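# Move 96-well plate from nest N1 to bench B1

## Task

Pick up the 96-well plate from plate nest N1 and set it down on bench spot B1, with its long side lying along the taped outline and fully inside it, then release it and move the grippers away.

## Robot and tools

Robot: two arms, left_arm and right_arm, each with six revolute joints and a parallel gripper. Seen from behind the arms, N1 (where the plate starts) is on the right and B1 (the target) is on the left. A drop of a few millimetres while lowering the plate is fine; a real fall at any moment fails the job. Nothing may be pushed or knocked off the table, and the arms must not collide with or press hard on each other. The mounting plates under the arm bases and the metal frame behind them are fixed obstacles.

Frame for results: one scene frame, origin on the table surface midway between the arms, +z up, +x outward over the table, left_arm toward +y. Positions are in metres, orientations are quaternions in w,x,y,z order. The arm names do not tell you which side of a picture an arm appears on. Arm bases may be tilted, and the printed hand position can be inaccurate, especially at long reach. The gripper's fingers extend along its own +z; they open and close along its own y. The reported end-effector point sits between the finger pads, roughly 1 cm short of the fingertips.

Tool execute_actions, argument actions: a list holding zero or one item. Empty list: nothing is commanded, you just get the current state. A wait item is {"steps": n} with n from 1 to 300; it commands nothing and returns once n control steps (each 1/30 s) have elapsed since the previous result, with your writing time counted in. A motion item is {"rows": [...], "steps": n} with n from 1 to 15 (default 15) and 1 to 15 rows. Each row covers one step; if rows run out, the final row is reused. Optional pictures (boolean) controls whether camera images come back; by default they do.

Each row is a single list of 14 numbers, each between -1 and 1, covering both arms even if only one moves: left_arm waist, shoulder, elbow, wrist pitch, wrist yaw, wrist roll, gripper opening; then the same seven for right_arm. The six joint values are offsets, not poses: they are measured from that arm's joint angles in the most recent result that listed them (before any such result exists in the scene, or for later calls within the same reply, they count from where the arm is when the action begins). They are never relative to the previous row. Scale: 1.0 equals 1.202 rad for waist, 1.258 for shoulder, 1.238 for elbow, 2.073 for wrist pitch, 2.022 for wrist yaw and for wrist roll. Stated joint ranges in radians: waist -2.618 to 3.054, shoulder 0.000 to 3.142, elbow 0.000 to 3.142, wrist pitch -1.571 to 1.571, wrist yaw -1.571 to 1.571, wrist roll -2.094 to 2.094. Real ends may differ by up to 0.036 rad. A call whose target lies over 0.036 rad beyond a stated end in the outward direction is rejected and nothing is sent. Targets beyond the real end are clipped there, and "joint sent to its limit" may then appear (possibly about an earlier action still running); its absence proves nothing. The gripper value is absolute, not an offset: +1 fully open, -1 closed.

Motion limits: per step, each joint target stays within a lead of its measured angle (0.202 rad waist, 0.258 shoulder, 0.238 elbow, 0.573 wrist pitch, 0.522 wrist yaw and roll), and if the targets would move the gripper over 70 mm from where it is measured, all of that arm's targets are pulled back proportionally. Big moves therefore need several calls. Sending all zeros is not a pause: it drives joints back to the reference angles, and arms can sag under repeated zeros. To hold an arm steady, send offsets back to the wanted angles in the first call of a reply and zeros in later ones, enlarging the correction if a joint keeps falling short.

Between calls the simulation runs on: arms keep heading to the last commanded target until they have basically stopped or a step is HELD; fingers still in motion keep moving.

Results: the state line gives left_arm and right_arm gripper position and quaternion. Joint positions and Joint velocities give, per arm, six joints (rad, rad/s) then finger-pad gap in metres (0.094 fully open). grip_measured is the finger opening on the command scale; each gripper may be off by about 1 mm, consistently. Between the extremes, fingers go to where grip_measured equals your command, so to hold the plate keep commanding about 0.03 below grip_measured (less for a lighter hold). Pad force tops out around 50-62 N. "joint command not followed" means a clearance check altered or blocked joint targets on some steps; the rest of the row still ran. HELD flags steps where your row was partly or wholly not sent. "too close" counts a mounting plate and its side of the frame as part of that arm. Joint torques are total drive output, biased and noisy. MOTOR HOT warns from 75 °C; at 90 °C that arm halts 10 s, and at 100 °C it goes limp and drops whatever it holds (OVER-TEMPERATURE FAULT). Avoid long heavy holds.

Cameras: cam_head_left, cam_head_right, cam_high, cam_low, cam_left_wrist, cam_right_wrist, all 896x504. Tool zoom_image takes camera and region [x0, y0, x1, y1] in pixels from the top-left corner, at most 504 by 504, and returns a closer view of that camera's latest image.

Tool finished_scene takes scene (the current scene's number), ends it irreversibly and reports success; the plate must remain correctly placed. Replying without any tool call also ends everything. Prefer quick, smooth, low-effort motion; avoid drops, slips, slams and hard pushes.

Each tool is called after ">>>" as a command line: name --argument value for each argument, lists and objects as JSON in quotes; but a table of rows of numbers goes row by row, as --pt "numbers of a row", without its own name.

## Session

>>> execute_actions --actions '[]'

Scene clock: 0.00 s of 13200.00 s.
left_arm: end_effector_position=(+0.0630, +0.7022, +0.2822) grip_measured=+1.000 end_effector_quat_wxyz=(-0.020, +0.949, -0.314, +0.031) | right_arm: end_effector_position=(+0.2438, -0.3555, +0.2743) grip_measured=+1.000 end_effector_quat_wxyz=(+0.069, +0.740, +0.669, +0.005)
Joint positions: left_arm=[ 1.82   1.833  1.593 -1.282  0.56  -0.836  0.094] | right_arm=[-0.08   0.726  0.873 -1.146  0.212  1.724  0.094]
Joint velocities: left_arm=[ 0.002 -0.012  0.007 -0.022  0.051 -0.007  0.   ] | right_arm=[ 0.007  0.022  0.002 -0.037 -0.037 -0.022  0.   ]
Joint torques (N m, as the arm reports them, + toward a larger angle): no reading

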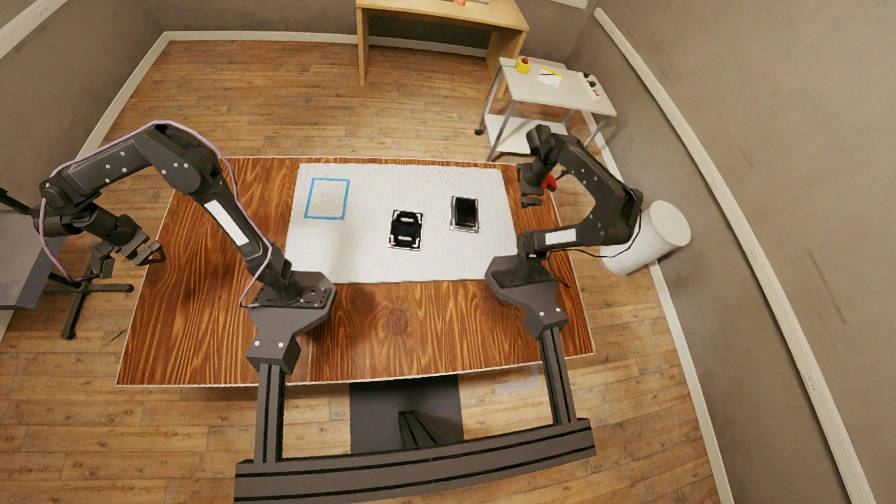

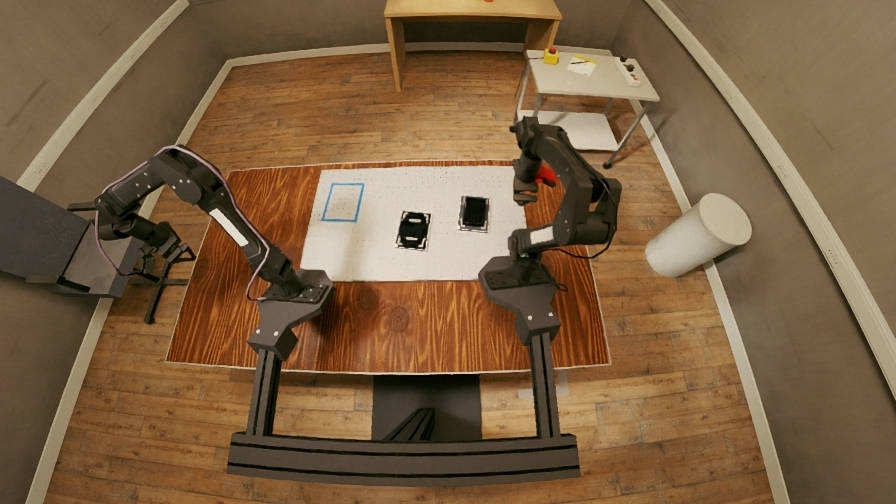

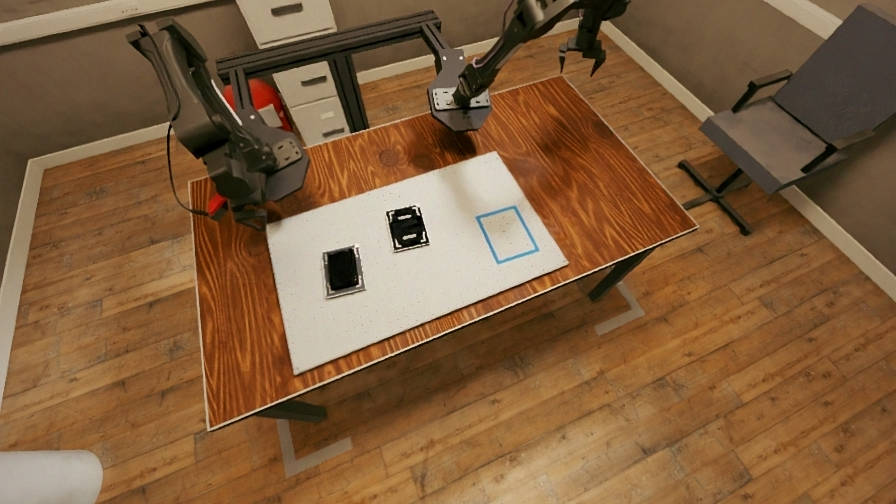

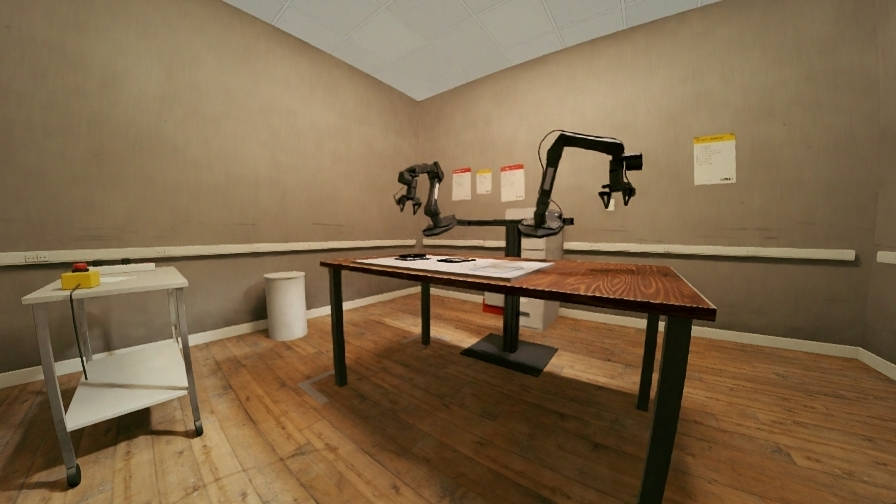

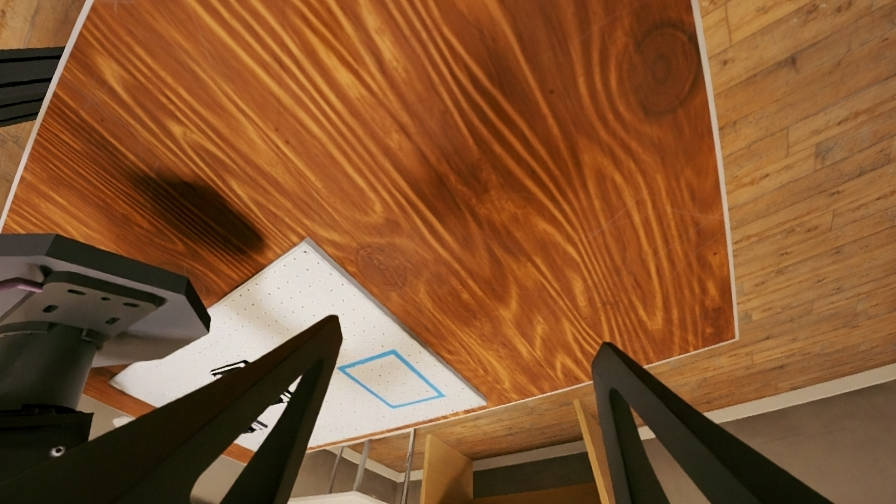

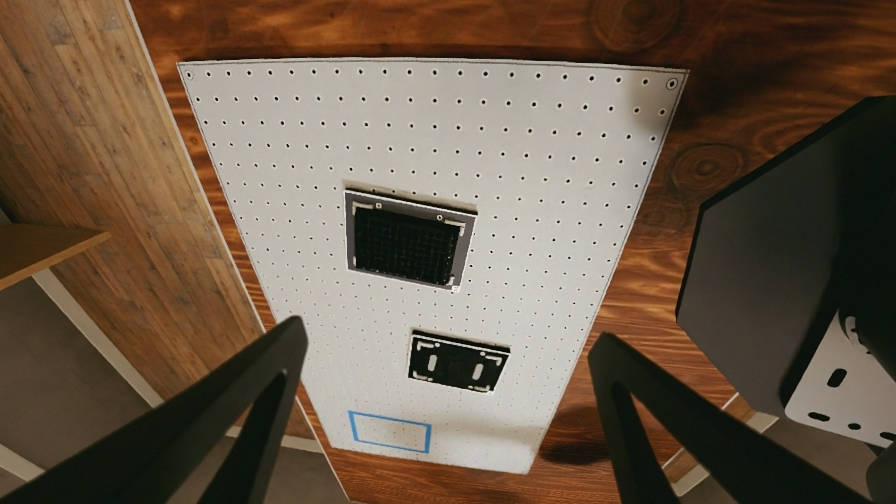

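>>> zoom_image --camera "cam_right_wrist" --region '[300, 150, 560, 470]'

>>> zoom_image --camera "cam_high" --region '[250, 140, 600, 340]'

>>> zoom_image --camera "cam_head_left" --region '[230, 110, 660, 350]'

Region (300, 150, 560, 470) of cam_right_wrist's 896x504 image, scaled by 1.575, with more detail than that image has; it fills the left 410 columns of this view, and the rest is white.

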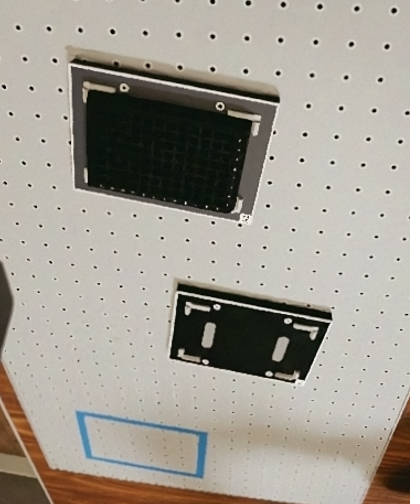

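Region (250, 140, 600, 340) of cam_high's 896x504 image, scaled by 1.440, with more detail than that image has; it fills the top 288 rows of this view, and the rest is white.

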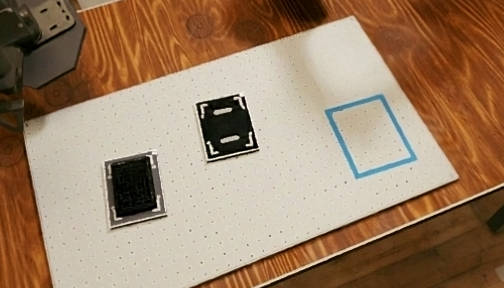

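Region (230, 110, 660, 350) of cam_head_left's 896x504 image, scaled by 1.172, with more detail than that image has; it fills the top 281 rows of this view, and the rest is white.

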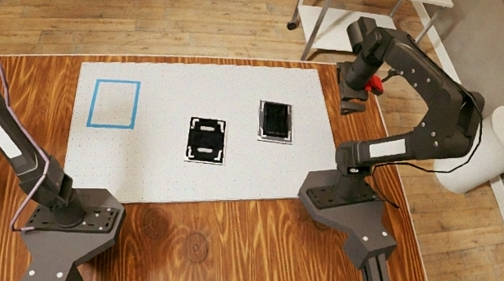

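>>> execute_actions --actions '[{"rows": [[-1.0, -0.319, -0.297, 0.175, -0.38, 0.299, 1, 0.369, 0.497, 0.076, 0.169, 0.043, -0.616, 1]], "steps": 15}]' --pictures false

>>> execute_actions --actions '[{"steps": 30}]' --pictures false

Scene clock: 116.20 s of 13200.00 s.
left_arm: end_effector_position=(+0.2504, +0.5705, +0.2142) grip_measured=+1.000 end_effector_quat_wxyz=(-0.032, -0.409, +0.893, +0.184) | right_arm: end_effector_position=(+0.2903, -0.2216, +0.1718) grip_measured=+1.000 end_effector_quat_wxyz=(-0.026, +0.072, +0.997, -0.007)
Joint positions: left_arm=[ 0.787  1.438  1.239 -0.932 -0.162 -0.259  0.094] | right_arm=[ 0.356  1.378  0.96  -0.812  0.281  0.629  0.094]
Joint velocities: left_arm=[-2.078 -0.002  0.022  0.022 -0.256  0.095  0.   ] | right_arm=[ 0.012 -0.12  -0.007  0.037  0.066 -0.901  0.   ]
Joint torques (N m, as the arm reports them, + toward a larger angle): left_arm=[ 1.5  -7.53  3.93  0.32 -0.26  0.05] | right_arm=[ 2.21 -7.36  4.74  0.69  0.11 -0.1 ]
Steps of this call (steps 1 to 90: nothing new was sent; then 112.70 s passed at rest; steps 91 to 105: all 15 steps of this action). Readings (joint positions):
91: left_arm=[1.801 1.801 1.551 -1.223 0.493 -0.767] | right_arm=[-0.059 0.743 0.878 -1.138 0.226 1.676]
92: left_arm=[1.761 1.738 1.462 -1.131 0.379 -0.668] | right_arm=[-0.010 0.785 0.895 -1.111 0.238 1.606]
94: left_arm=[1.623 1.591 1.306 -1.051 0.184 -0.513] | right_arm=[0.093 0.906 0.929 -1.020 0.257 1.459]
98: left_arm=[1.305 1.444 1.239 -1.010 -0.038 -0.349] | right_arm=[0.299 1.195 0.962 -0.871 0.276 1.118]
105: the state above

Scene clock: 117.20 s of 13200.00 s.
left_arm: end_effector_position=(+0.2833, +0.5266, +0.2029) grip_measured=+1.000 end_effector_quat_wxyz=(-0.028, -0.326, +0.931, +0.161) | right_arm: end_effector_position=(+0.2930, -0.2223, +0.1731) grip_measured=+1.000 end_effector_quat_wxyz=(-0.019, +0.003, +1.000, -0.006)
Joint positions: left_arm=[ 0.609  1.438  1.239 -0.925 -0.192 -0.236  0.094] | right_arm=[ 0.356  1.373  0.96  -0.806  0.289  0.489  0.094]
Joint velocities: left_arm=[-0.007 -0.017  0.002 -0.022  0.007 -0.037  0.   ] | right_arm=[-0.002  0.002  0.007 -0.051  0.007 -0.007  0.   ]
Joint torques (N m, as the arm reports them, + toward a larger angle): left_arm=[ 1.9  -7.91  4.04  0.34 -0.35  0.07] | right_arm=[ 2.24 -7.34  4.78  0.77  0.11 -0.13]
Steps of this call (steps 1 to 30: the robot went on to your last target). Readings (joint positions):
1: left_arm=[0.717 1.438 1.239 -0.928 -0.166 -0.254] | right_arm=[0.356 1.375 0.960 -0.810 0.283 0.601]
2: left_arm=[0.658 1.438 1.239 -0.926 -0.166 -0.249] | right_arm=[0.356 1.374 0.960 -0.809 0.284 0.578]
4: left_arm=[0.598 1.438 1.239 -0.925 -0.165 -0.242] | right_arm=[0.356 1.373 0.960 -0.807 0.286 0.546]
8: left_arm=[0.605 1.438 1.239 -0.925 -0.178 -0.238] | right_arm=[0.356 1.373 0.960 -0.807 0.287 0.511]
30: the state above
All arms were judged still, so your last target was given up. Only a new action makes them travel on or press farther. Fingers that are still opening or closing keep moving.

>>> execute_actions --actions '[{"rows": [[-0.05,0,0,0,0,0,1,0,0,0,0,0,0,1],[-0.1,0,0,0,0,0,1,0,0,0,0,0,0,1],[-0.15,0,0,0,0,0,1,0,0,0,0,0,0,1],[-0.2,0,0,0,0,0,1,0,0,0,0,0,0,1],[-0.25,0,0,0,0,0,1,0,0,0,0,0,0,1],[-0.3,0,0,0,0,0,1,0,0,0,0,0,0,1],[-0.35,0,0,0,0,0,1,0,0,0,0,0,0,1],[-0.4,0,0,0,0,0,1,0,0,0,0,0,0,1],[-0.45,0,0,0,0,0,1,0,0,0,0,0,0,1],[-0.5,0,0,0,0,0,1,0,0,0,0,0,0,1],[-0.55,0,0,0,0,0,1,0,0,0,0,0,0,1],[-0.59,0,0,0,0,0,1,0,0,0,0,0,0,1],[-0.624,-0.01,0,0,-0.01,0,1,0,-0.01,0,0,0,0,1]], "steps": 15}]' --pictures false

>>> execute_actions --actions '[{"steps": 15}]'

Scene clock: 125.93 s of 13200.00 s.
left_arm: end_effector_position=(+0.3324, +0.2810, +0.2002) grip_measured=+1.000 end_effector_quat_wxyz=(-0.001, -0.006, +1.000, -0.008) | right_arm: end_effector_position=(+0.2930, -0.2223, +0.1731) grip_measured=+1.000 end_effector_quat_wxyz=(-0.019, +0.003, +1.000, -0.006)
Joint positions: left_arm=[-0.133  1.438  1.239 -0.925 -0.189 -0.236  0.094] | right_arm=[ 0.356  1.373  0.96  -0.806  0.289  0.488  0.094]
Joint velocities: left_arm=[-0.676 -0.007 -0.012 -0.066  0.081  0.022  0.   ] | right_arm=[ 0.012 -0.017  0.012  0.007  0.022 -0.022  0.   ]
Joint torques (N m, as the arm reports them, + toward a larger angle): left_arm=[ 1.53 -8.35  5.35  0.33 -0.28  0.  ] | right_arm=[ 1.55 -6.74  4.31  0.68  0.   -0.02]
Steps of this call (steps 1 to 90: nothing new was sent; then 5.23 s passed at rest; steps 91 to 105: all 15 steps of this action). Readings (joint positions):
91: left_arm=[0.604 1.438 1.239 -0.925 -0.194 -0.236] | right_arm=[0.356 1.373 0.960 -0.806 0.289 0.488]
92: left_arm=[0.586 1.438 1.239 -0.925 -0.198 -0.236] | right_arm=[0.356 1.373 0.960 -0.806 0.289 0.488]
94: left_arm=[0.501 1.438 1.239 -0.925 -0.204 -0.236] | right_arm=[0.356 1.373 0.960 -0.806 0.289 0.488]
98: left_arm=[0.240 1.438 1.239 -0.925 -0.198 -0.236] | right_arm=[0.356 1.373 0.960 -0.806 0.289 0.488]
105: the state above

Scene clock: 126.43 s of 13200.00 s.
left_arm: end_effector_position=(+0.3324, +0.2790, +0.2009) grip_measured=+1.000 end_effector_quat_wxyz=(+0.001, -0.000, +1.000, -0.005) | right_arm: end_effector_position=(+0.2930, -0.2223, +0.1731) grip_measured=+1.000 end_effector_quat_wxyz=(-0.019, +0.003, +1.000, -0.006)
Joint positions: left_arm=[-0.146  1.438  1.239 -0.925 -0.202 -0.236  0.094] | right_arm=[ 0.356  1.373  0.96  -0.806  0.289  0.488  0.094]
Joint velocities: left_arm=[ 0.007 -0.012  0.002  0.051 -0.022  0.007  0.   ] | right_arm=[ 0.002  0.002 -0.017 -0.11   0.022 -0.022  0.   ]
Joint torques (N m, as the arm reports them, + toward a larger angle): left_arm=[-1.09 -8.31  5.21  0.29 -0.07 -0.01] | right_arm=[ 1.55 -6.75  4.32  0.68  0.   -0.02]
Steps of this call (steps 1 to 15: the robot went on to your last target). Readings (joint positions):
1: left_arm=[-0.149 1.438 1.239 -0.925 -0.188 -0.236] | right_arm=[0.356 1.373 0.960 -0.806 0.289 0.488]
2: left_arm=[-0.152 1.438 1.239 -0.925 -0.188 -0.236] | right_arm=[0.356 1.373 0.960 -0.806 0.289 0.488]
4: left_arm=[-0.148 1.438 1.239 -0.925 -0.193 -0.236] | right_arm=[0.356 1.373 0.960 -0.806 0.289 0.488]
8: left_arm=[-0.146 1.438 1.239 -0.925 -0.200 -0.236] | right_arm=[0.356 1.373 0.960 -0.806 0.289 0.488]
15: the state above

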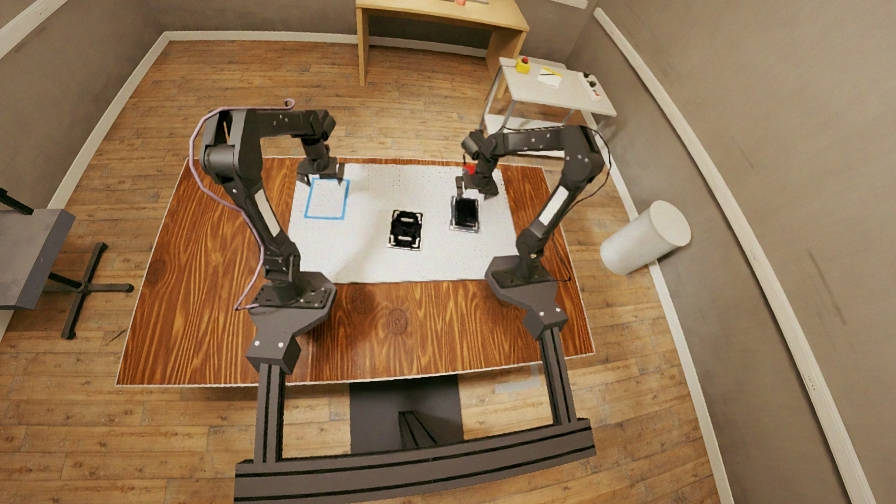

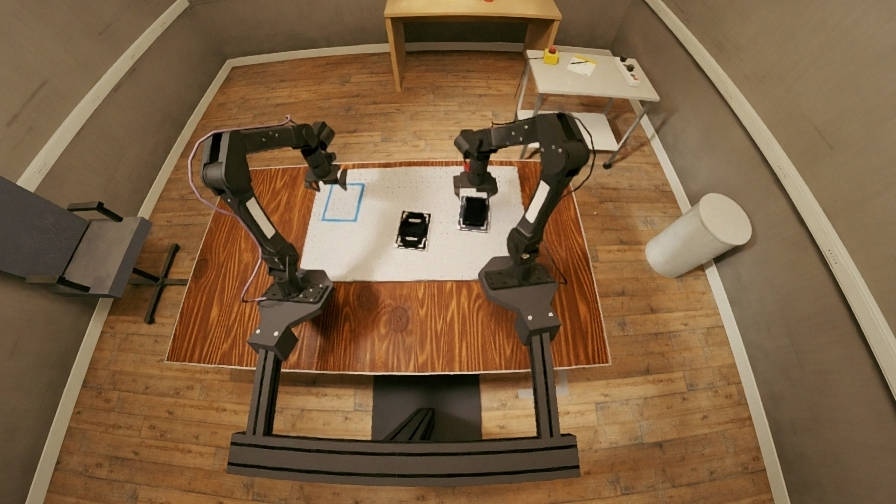

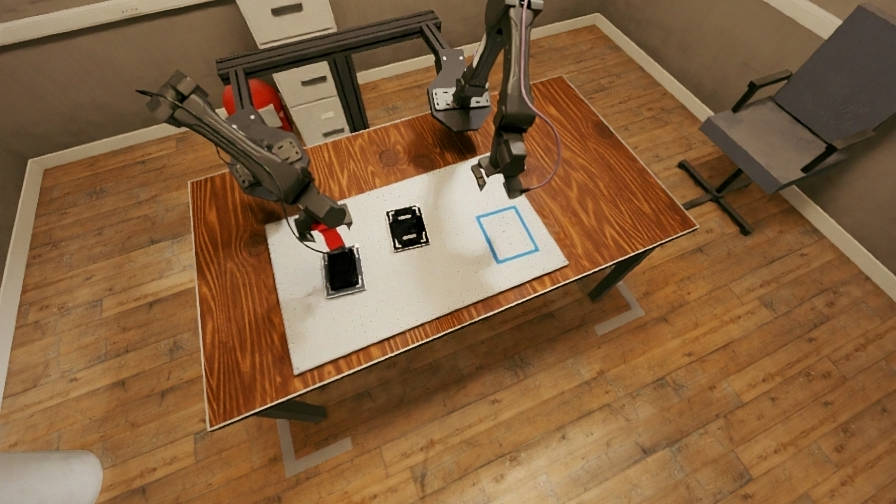

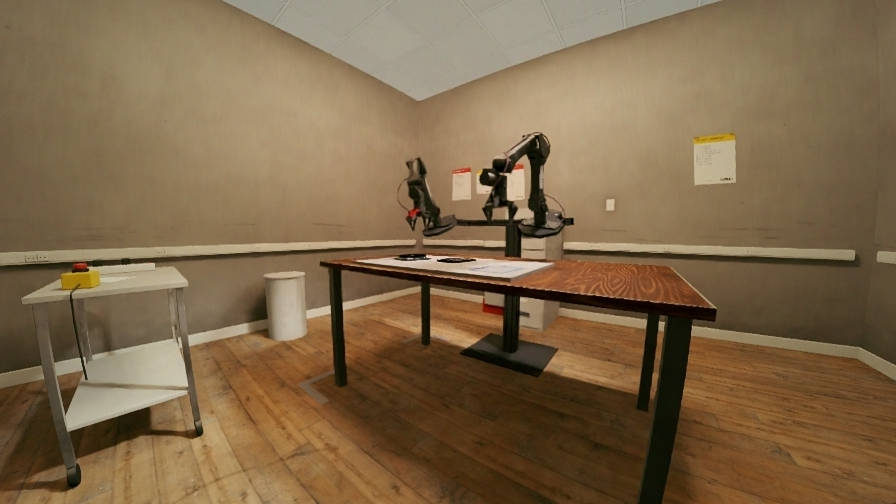

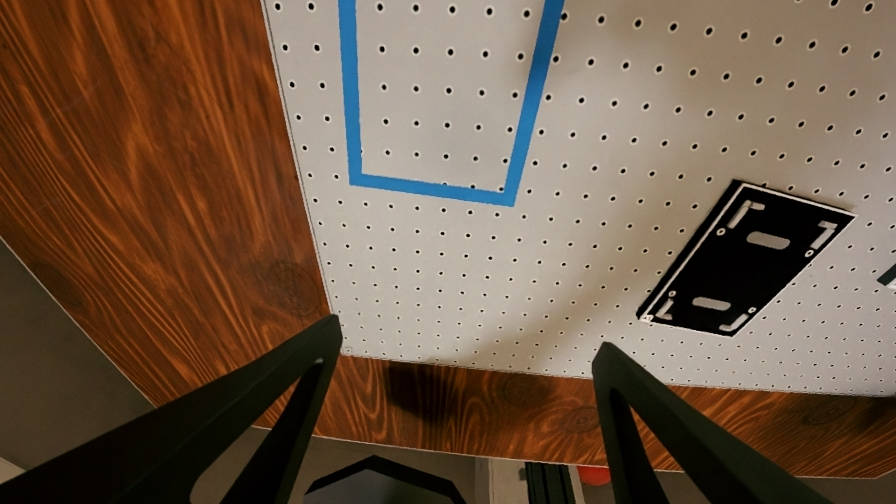

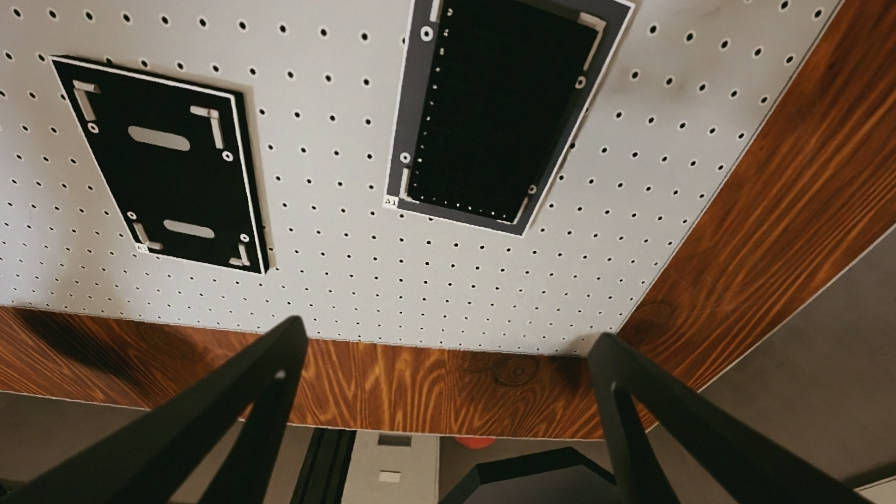

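>>> execute_actions --actions '[{"rows": [[0,0,0,0,0,0,1,-0.018,0.016,-0.005,0.019,-0.004,-0.002,1],[0,0,0,0,0,0,1,-0.036,0.031,-0.01,0.037,-0.008,-0.005,1],[0,0,0,0,0,0,1,-0.054,0.047,-0.016,0.056,-0.012,-0.007,1],[0,0,0,0,0,0,1,-0.071,0.063,-0.021,0.074,-0.016,-0.01,1],[0,0,0,0,0,0,1,-0.089,0.078,-0.026,0.093,-0.02,-0.012,1],[0,0,0,0,0,0,1,-0.107,0.094,-0.031,0.111,-0.024,-0.014,1],[0,0,0,0,0,0,1,-0.125,0.11,-0.037,0.13,-0.028,-0.017,1],[0,0,0,0,0,0,1,-0.143,0.125,-0.042,0.149,-0.032,-0.019,1],[0,0,0,0,0,0,1,-0.161,0.141,-0.047,0.167,-0.036,-0.022,1],[0,0,0,0,0,0,1,-0.179,0.157,-0.0525,0.186,-0.04,-0.024,1]], "steps": 15}]' --pictures false

>>> execute_actions --actions '[{"steps": 15}]'

Scene clock: 160.60 s of 13200.00 s.
left_arm: end_effector_position=(+0.3324, +0.2791, +0.2009) grip_measured=+1.000 end_effector_quat_wxyz=(+0.001, -0.000, +1.000, -0.004) | right_arm: end_effector_position=(+0.3207, -0.2550, +0.0961) grip_measured=+1.000 end_effector_quat_wxyz=(-0.009, +0.090, +0.996, -0.014)
Joint positions: left_arm=[-0.146  1.438  1.239 -0.925 -0.203 -0.236  0.094] | right_arm=[ 0.143  1.572  0.903 -0.484  0.229  0.456  0.094]
Joint velocities: left_arm=[-0.007 -0.007 -0.007  0.022  0.007 -0.022  0.   ] | right_arm=[-0.012 -0.012 -0.017  0.227 -0.154 -0.066  0.   ]
Joint torques (N m, as the arm reports them, + toward a larger angle): left_arm=[-1.42 -7.29  5.09  0.35  0.    0.03] | right_arm=[ 1.28 -7.15  2.94  0.93 -0.05 -0.11]
Steps of this call (steps 1 to 15: the robot went on to your last target; steps 16 to 90: nothing new was sent; then 30.67 s passed at rest; steps 91 to 105: all 15 steps of this action). Readings (joint positions):
91: left_arm=[-0.146 1.438 1.239 -0.925 -0.203 -0.236] | right_arm=[0.354 1.373 0.960 -0.804 0.288 0.488]
92: left_arm=[-0.146 1.438 1.239 -0.925 -0.203 -0.236] | right_arm=[0.348 1.376 0.960 -0.797 0.285 0.488]
94: left_arm=[-0.146 1.438 1.239 -0.925 -0.203 -0.236] | right_arm=[0.318 1.395 0.960 -0.761 0.278 0.486]
98: left_arm=[-0.146 1.438 1.239 -0.925 -0.203 -0.236] | right_arm=[0.231 1.476 0.943 -0.639 0.257 0.475]
105: the state above

Scene clock: 161.10 s of 13200.00 s.
left_arm: end_effector_position=(+0.3324, +0.2791, +0.2009) grip_measured=+1.000 end_effector_quat_wxyz=(+0.001, -0.000, +1.000, -0.004) | right_arm: end_effector_position=(+0.3324, -0.2494, +0.0961) grip_measured=+1.000 end_effector_quat_wxyz=(+0.013, +0.093, +0.996, +0.001)
Joint positions: left_arm=[-0.146  1.438  1.239 -0.925 -0.203 -0.236  0.094] | right_arm=[ 0.143  1.572  0.903 -0.432  0.216  0.45   0.094]
Joint velocities: left_arm=[-0.012 -0.002  0.007  0.051 -0.066 -0.051  0.   ] | right_arm=[-0.002 -0.017  0.007  0.051 -0.007 -0.007  0.   ]
Joint torques (N m, as the arm reports them, + toward a larger angle): left_arm=[-1.36 -7.05  5.05  0.27 -0.02  0.03] | right_arm=[ 1.25 -7.21  3.01  0.89 -0.1  -0.12]
Steps of this call (steps 1 to 15: the robot went on to your last target). Readings (joint positions):
1: left_arm=[-0.146 1.438 1.239 -0.925 -0.203 -0.236] | right_arm=[0.143 1.572 0.903 -0.476 0.225 0.455]
2: left_arm=[-0.146 1.438 1.239 -0.925 -0.203 -0.236] | right_arm=[0.143 1.572 0.903 -0.465 0.224 0.453]
4: left_arm=[-0.146 1.438 1.239 -0.925 -0.203 -0.236] | right_arm=[0.143 1.572 0.903 -0.451 0.221 0.452]
8: left_arm=[-0.146 1.438 1.239 -0.925 -0.203 -0.236] | right_arm=[0.143 1.572 0.903 -0.438 0.218 0.451]
15: the state above

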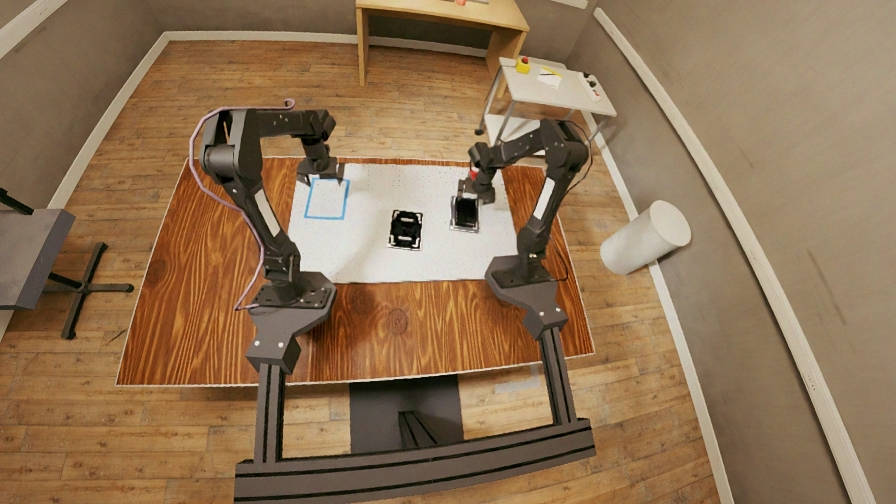

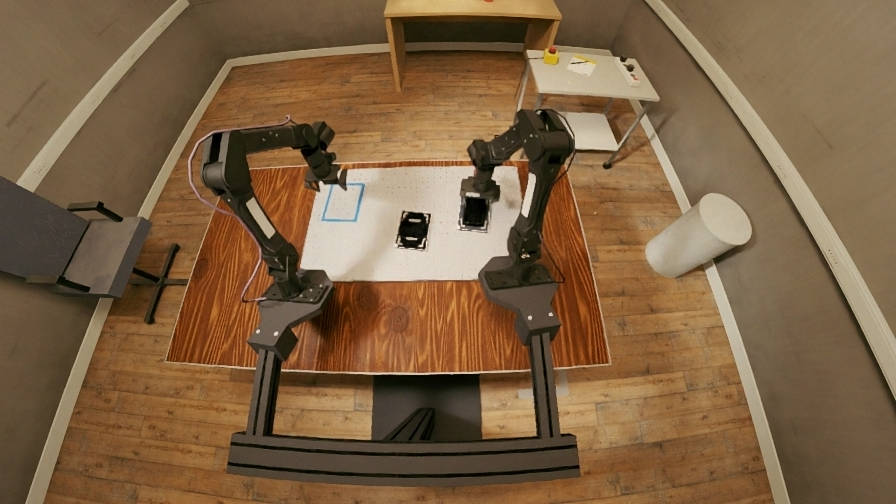

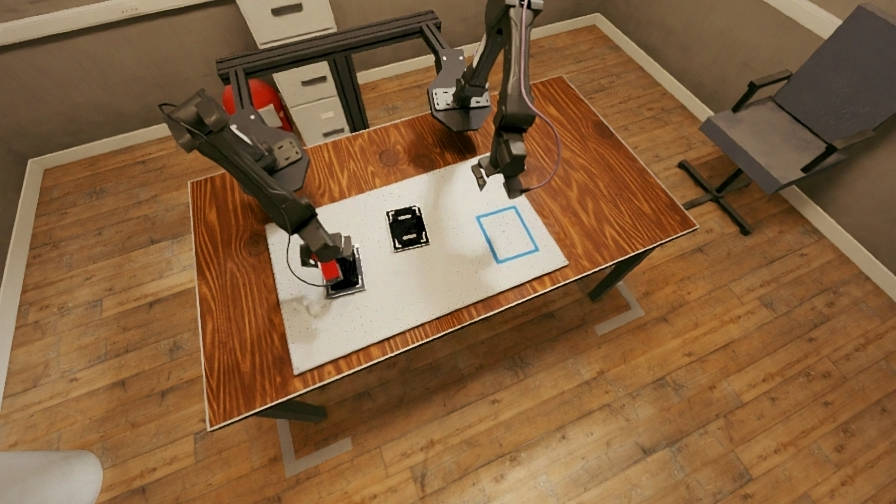

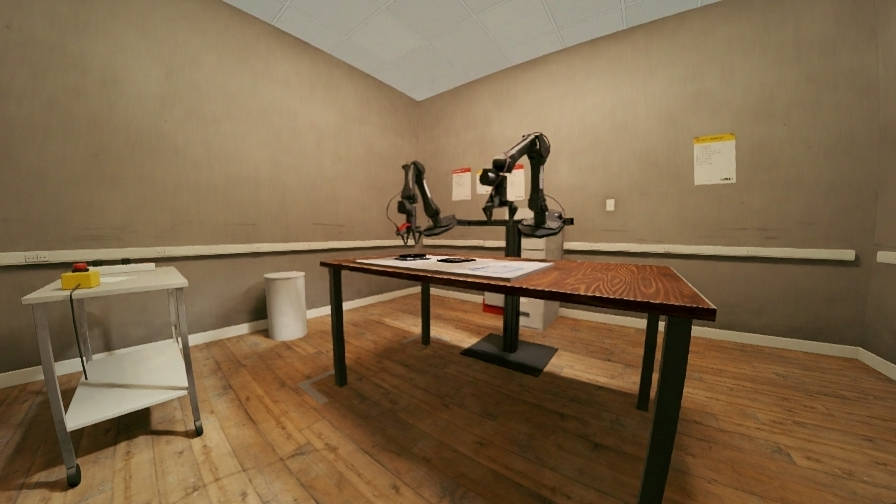

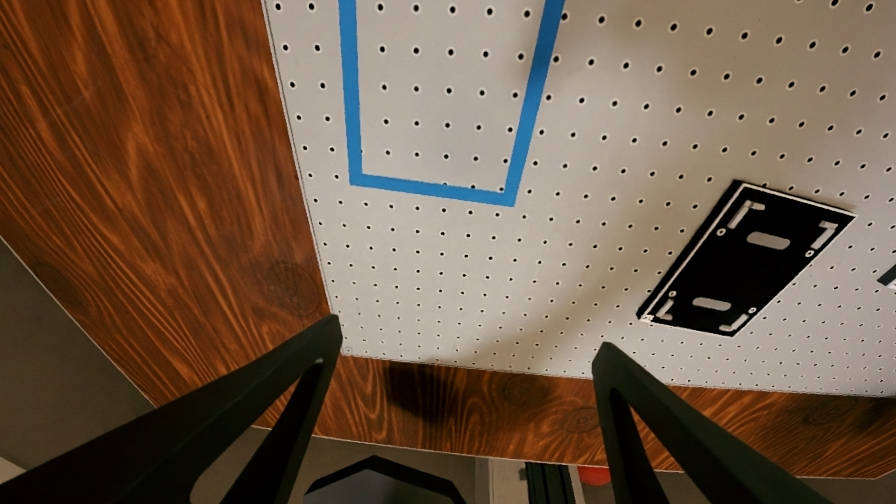

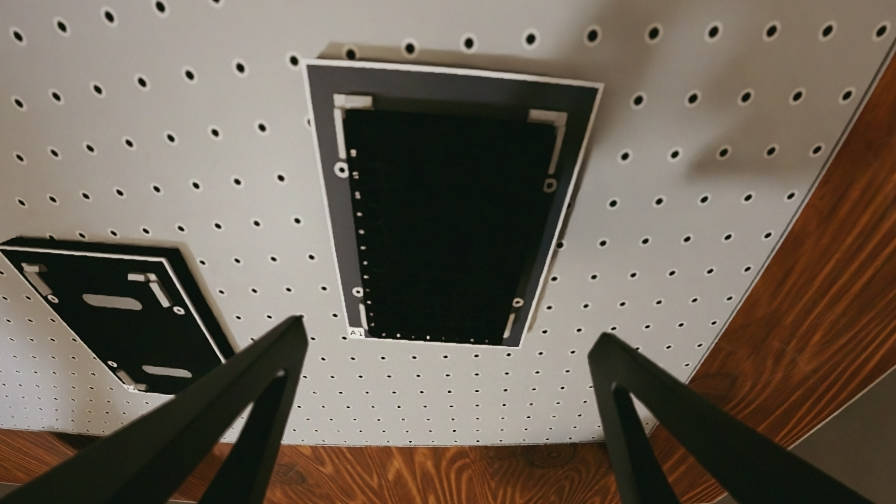

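>>> execute_actions --actions '[{"rows": [[0,0,0,0,0,0,1,0,0.011,-0.005,0.012,0,0,1],[0,0,0,0,0,0,1,0,0.022,-0.01,0.024,0,0,1],[0,0,0,0,0,0,1,0,0.033,-0.015,0.035,0,0,1],[0,0,0,0,0,0,1,0,0.043,-0.02,0.045,0,0,1],[0,0,0,0,0,0,1,0,0.054,-0.025,0.053,0,0,1],[0,0,0,0,0,0,1,0,0.065,-0.03,0.06,0,0,1],[0,0,0,0,0,0,1,0,0.076,-0.035,0.0666,0,0,1],[0,0,0,0,0,0,1,0,0.0866,-0.0404,0.0666,0,0,1]], "steps": 15}]' --pictures false

>>> execute_actions --actions '[{"steps": 12}]'

Scene clock: 197.60 s of 13200.00 s.
left_arm: end_effector_position=(+0.3324, +0.2791, +0.2009) grip_measured=+1.000 end_effector_quat_wxyz=(+0.001, -0.000, +1.000, -0.004) | right_arm: end_effector_position=(+0.3171, -0.2461, +0.0621) grip_measured=+1.000 end_effector_quat_wxyz=(-0.003, +0.089, +0.996, -0.005)
Joint positions: left_arm=[-0.146  1.438  1.239 -0.925 -0.203 -0.236  0.094] | right_arm=[ 0.143  1.677  0.862 -0.321  0.216  0.45   0.094]
Joint velocities: left_arm=[ 0.017 -0.007  0.007  0.007  0.037  0.066  0.   ] | right_arm=[ 0.002 -0.012 -0.002  0.051  0.022 -0.007  0.   ]
Joint torques (N m, as the arm reports them, + toward a larger angle): left_arm=[-1.49 -7.17  5.1   0.33 -0.02 -0.03] | right_arm=[ 1.59 -7.03  2.34  0.83  0.02 -0.02]
Steps of this call (steps 1 to 15: the robot went on to your last target; steps 16 to 90: nothing new was sent; then 33.00 s passed at rest; steps 91 to 105: all 15 steps of this action). Readings (joint positions):
91: left_arm=[-0.146 1.438 1.239 -0.925 -0.203 -0.236] | right_arm=[0.143 1.572 0.903 -0.430 0.216 0.450]
92: left_arm=[-0.146 1.438 1.239 -0.925 -0.203 -0.236] | right_arm=[0.143 1.573 0.903 -0.426 0.216 0.450]
94: left_arm=[-0.146 1.438 1.239 -0.925 -0.203 -0.236] | right_arm=[0.143 1.584 0.903 -0.404 0.216 0.450]
98: left_arm=[-0.146 1.438 1.239 -0.925 -0.203 -0.236] | right_arm=[0.143 1.636 0.890 -0.340 0.216 0.450]
105: the state above

Scene clock: 198.00 s of 13200.00 s.
left_arm: end_effector_position=(+0.3324, +0.2791, +0.2009) grip_measured=+1.000 end_effector_quat_wxyz=(+0.001, -0.000, +1.000, -0.004) | right_arm: end_effector_position=(+0.3208, -0.2451, +0.0621) grip_measured=+1.000 end_effector_quat_wxyz=(+0.004, +0.091, +0.996, -0.002)
Joint positions: left_arm=[-0.146  1.438  1.239 -0.925 -0.203 -0.236  0.094] | right_arm=[ 0.143  1.677  0.862 -0.306  0.216  0.45   0.094]
Joint velocities: left_arm=[ 0.017 -0.007 -0.017  0.022  0.022  0.066  0.   ] | right_arm=[ 0.002  0.012 -0.017  0.022 -0.066 -0.051  0.   ]
Joint torques (N m, as the arm reports them, + toward a larger angle): left_arm=[-1.48 -7.1   5.26  0.36  0.    0.  ] | right_arm=[ 1.59 -7.01  2.3   0.85  0.01 -0.02]
Steps of this call (steps 1 to 12: the robot went on to your last target). Readings (joint positions):
1: left_arm=[-0.146 1.438 1.239 -0.925 -0.203 -0.236] | right_arm=[0.143 1.677 0.862 -0.317 0.216 0.450]
2: left_arm=[-0.146 1.438 1.239 -0.925 -0.203 -0.236] | right_arm=[0.143 1.677 0.862 -0.314 0.216 0.450]
4: left_arm=[-0.146 1.438 1.239 -0.925 -0.203 -0.236] | right_arm=[0.143 1.677 0.862 -0.310 0.216 0.450]
8: left_arm=[-0.146 1.438 1.239 -0.925 -0.203 -0.236] | right_arm=[0.143 1.677 0.862 -0.307 0.216 0.450]
12: the state above

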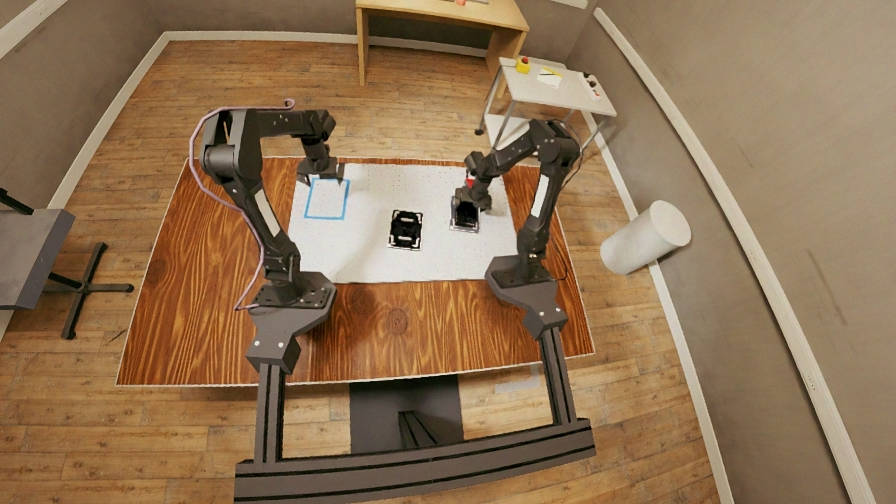

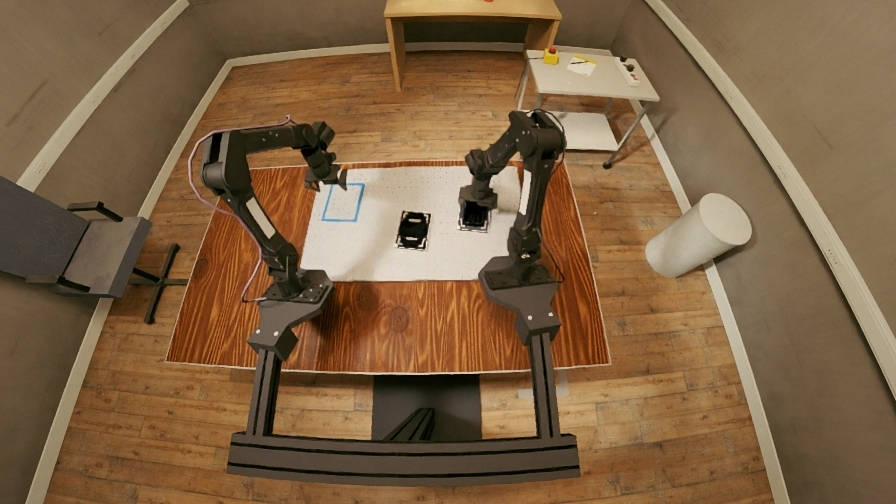

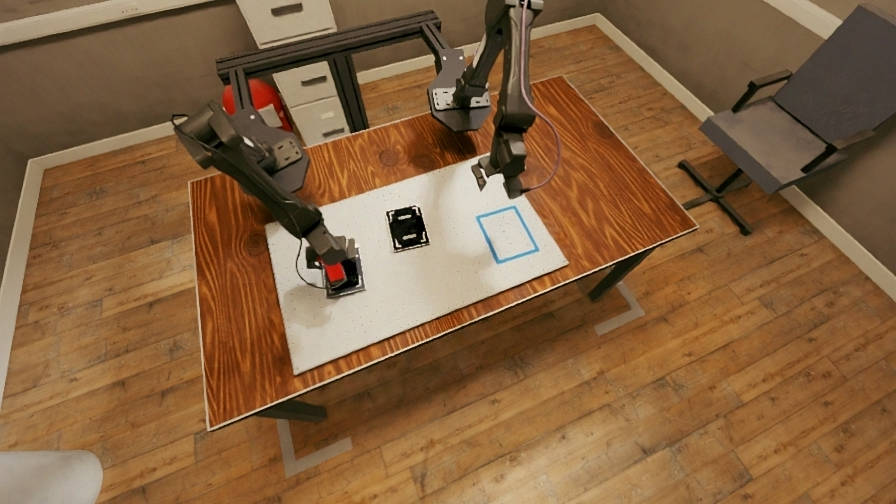

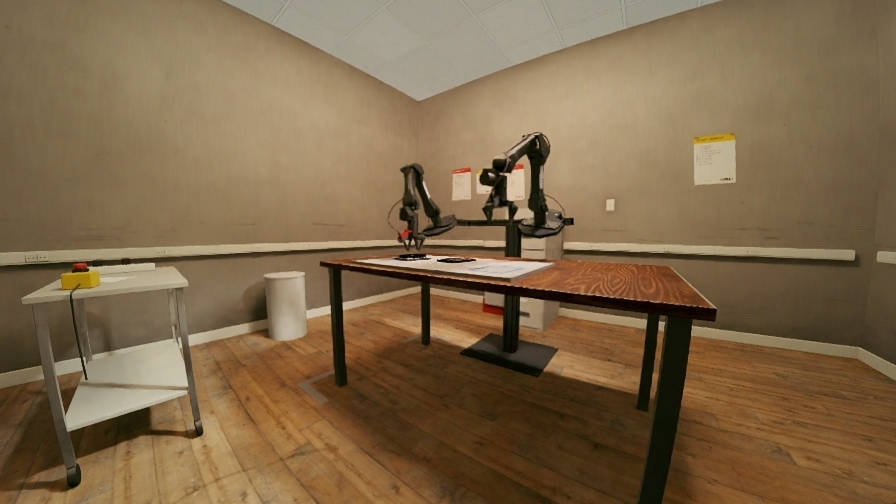

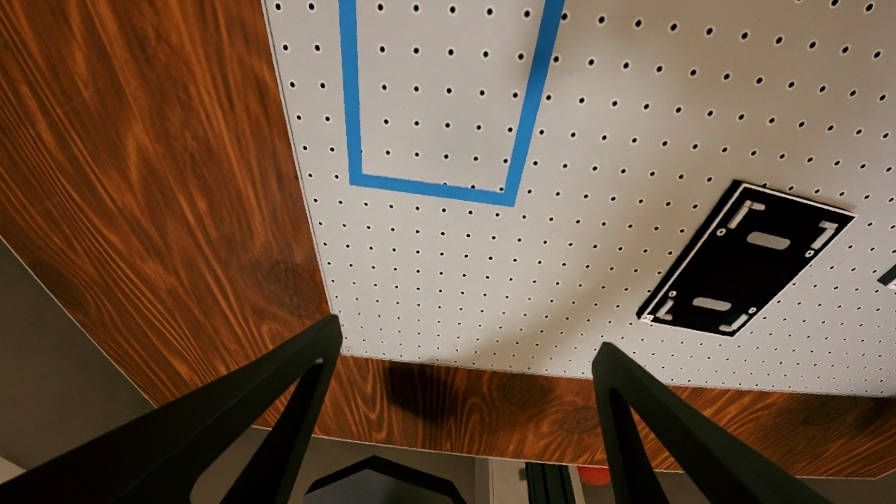

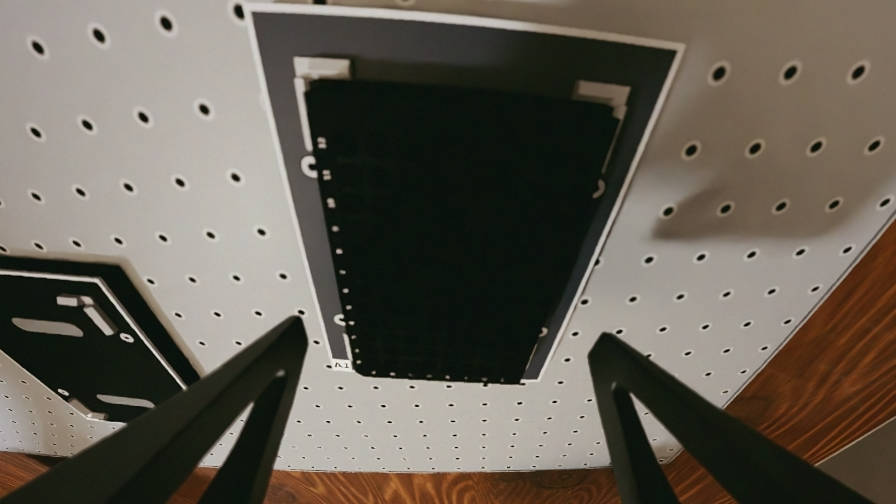

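>>> zoom_image --camera "cam_low" --region '[380, 220, 450, 270]'

Region (380, 220, 450, 270) of cam_low's 896x504 image, scaled by 7.200, with more detail than that image has; it fills the top 360 rows of this view, and the rest is white.

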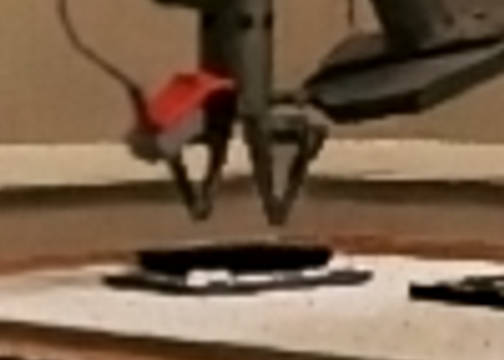

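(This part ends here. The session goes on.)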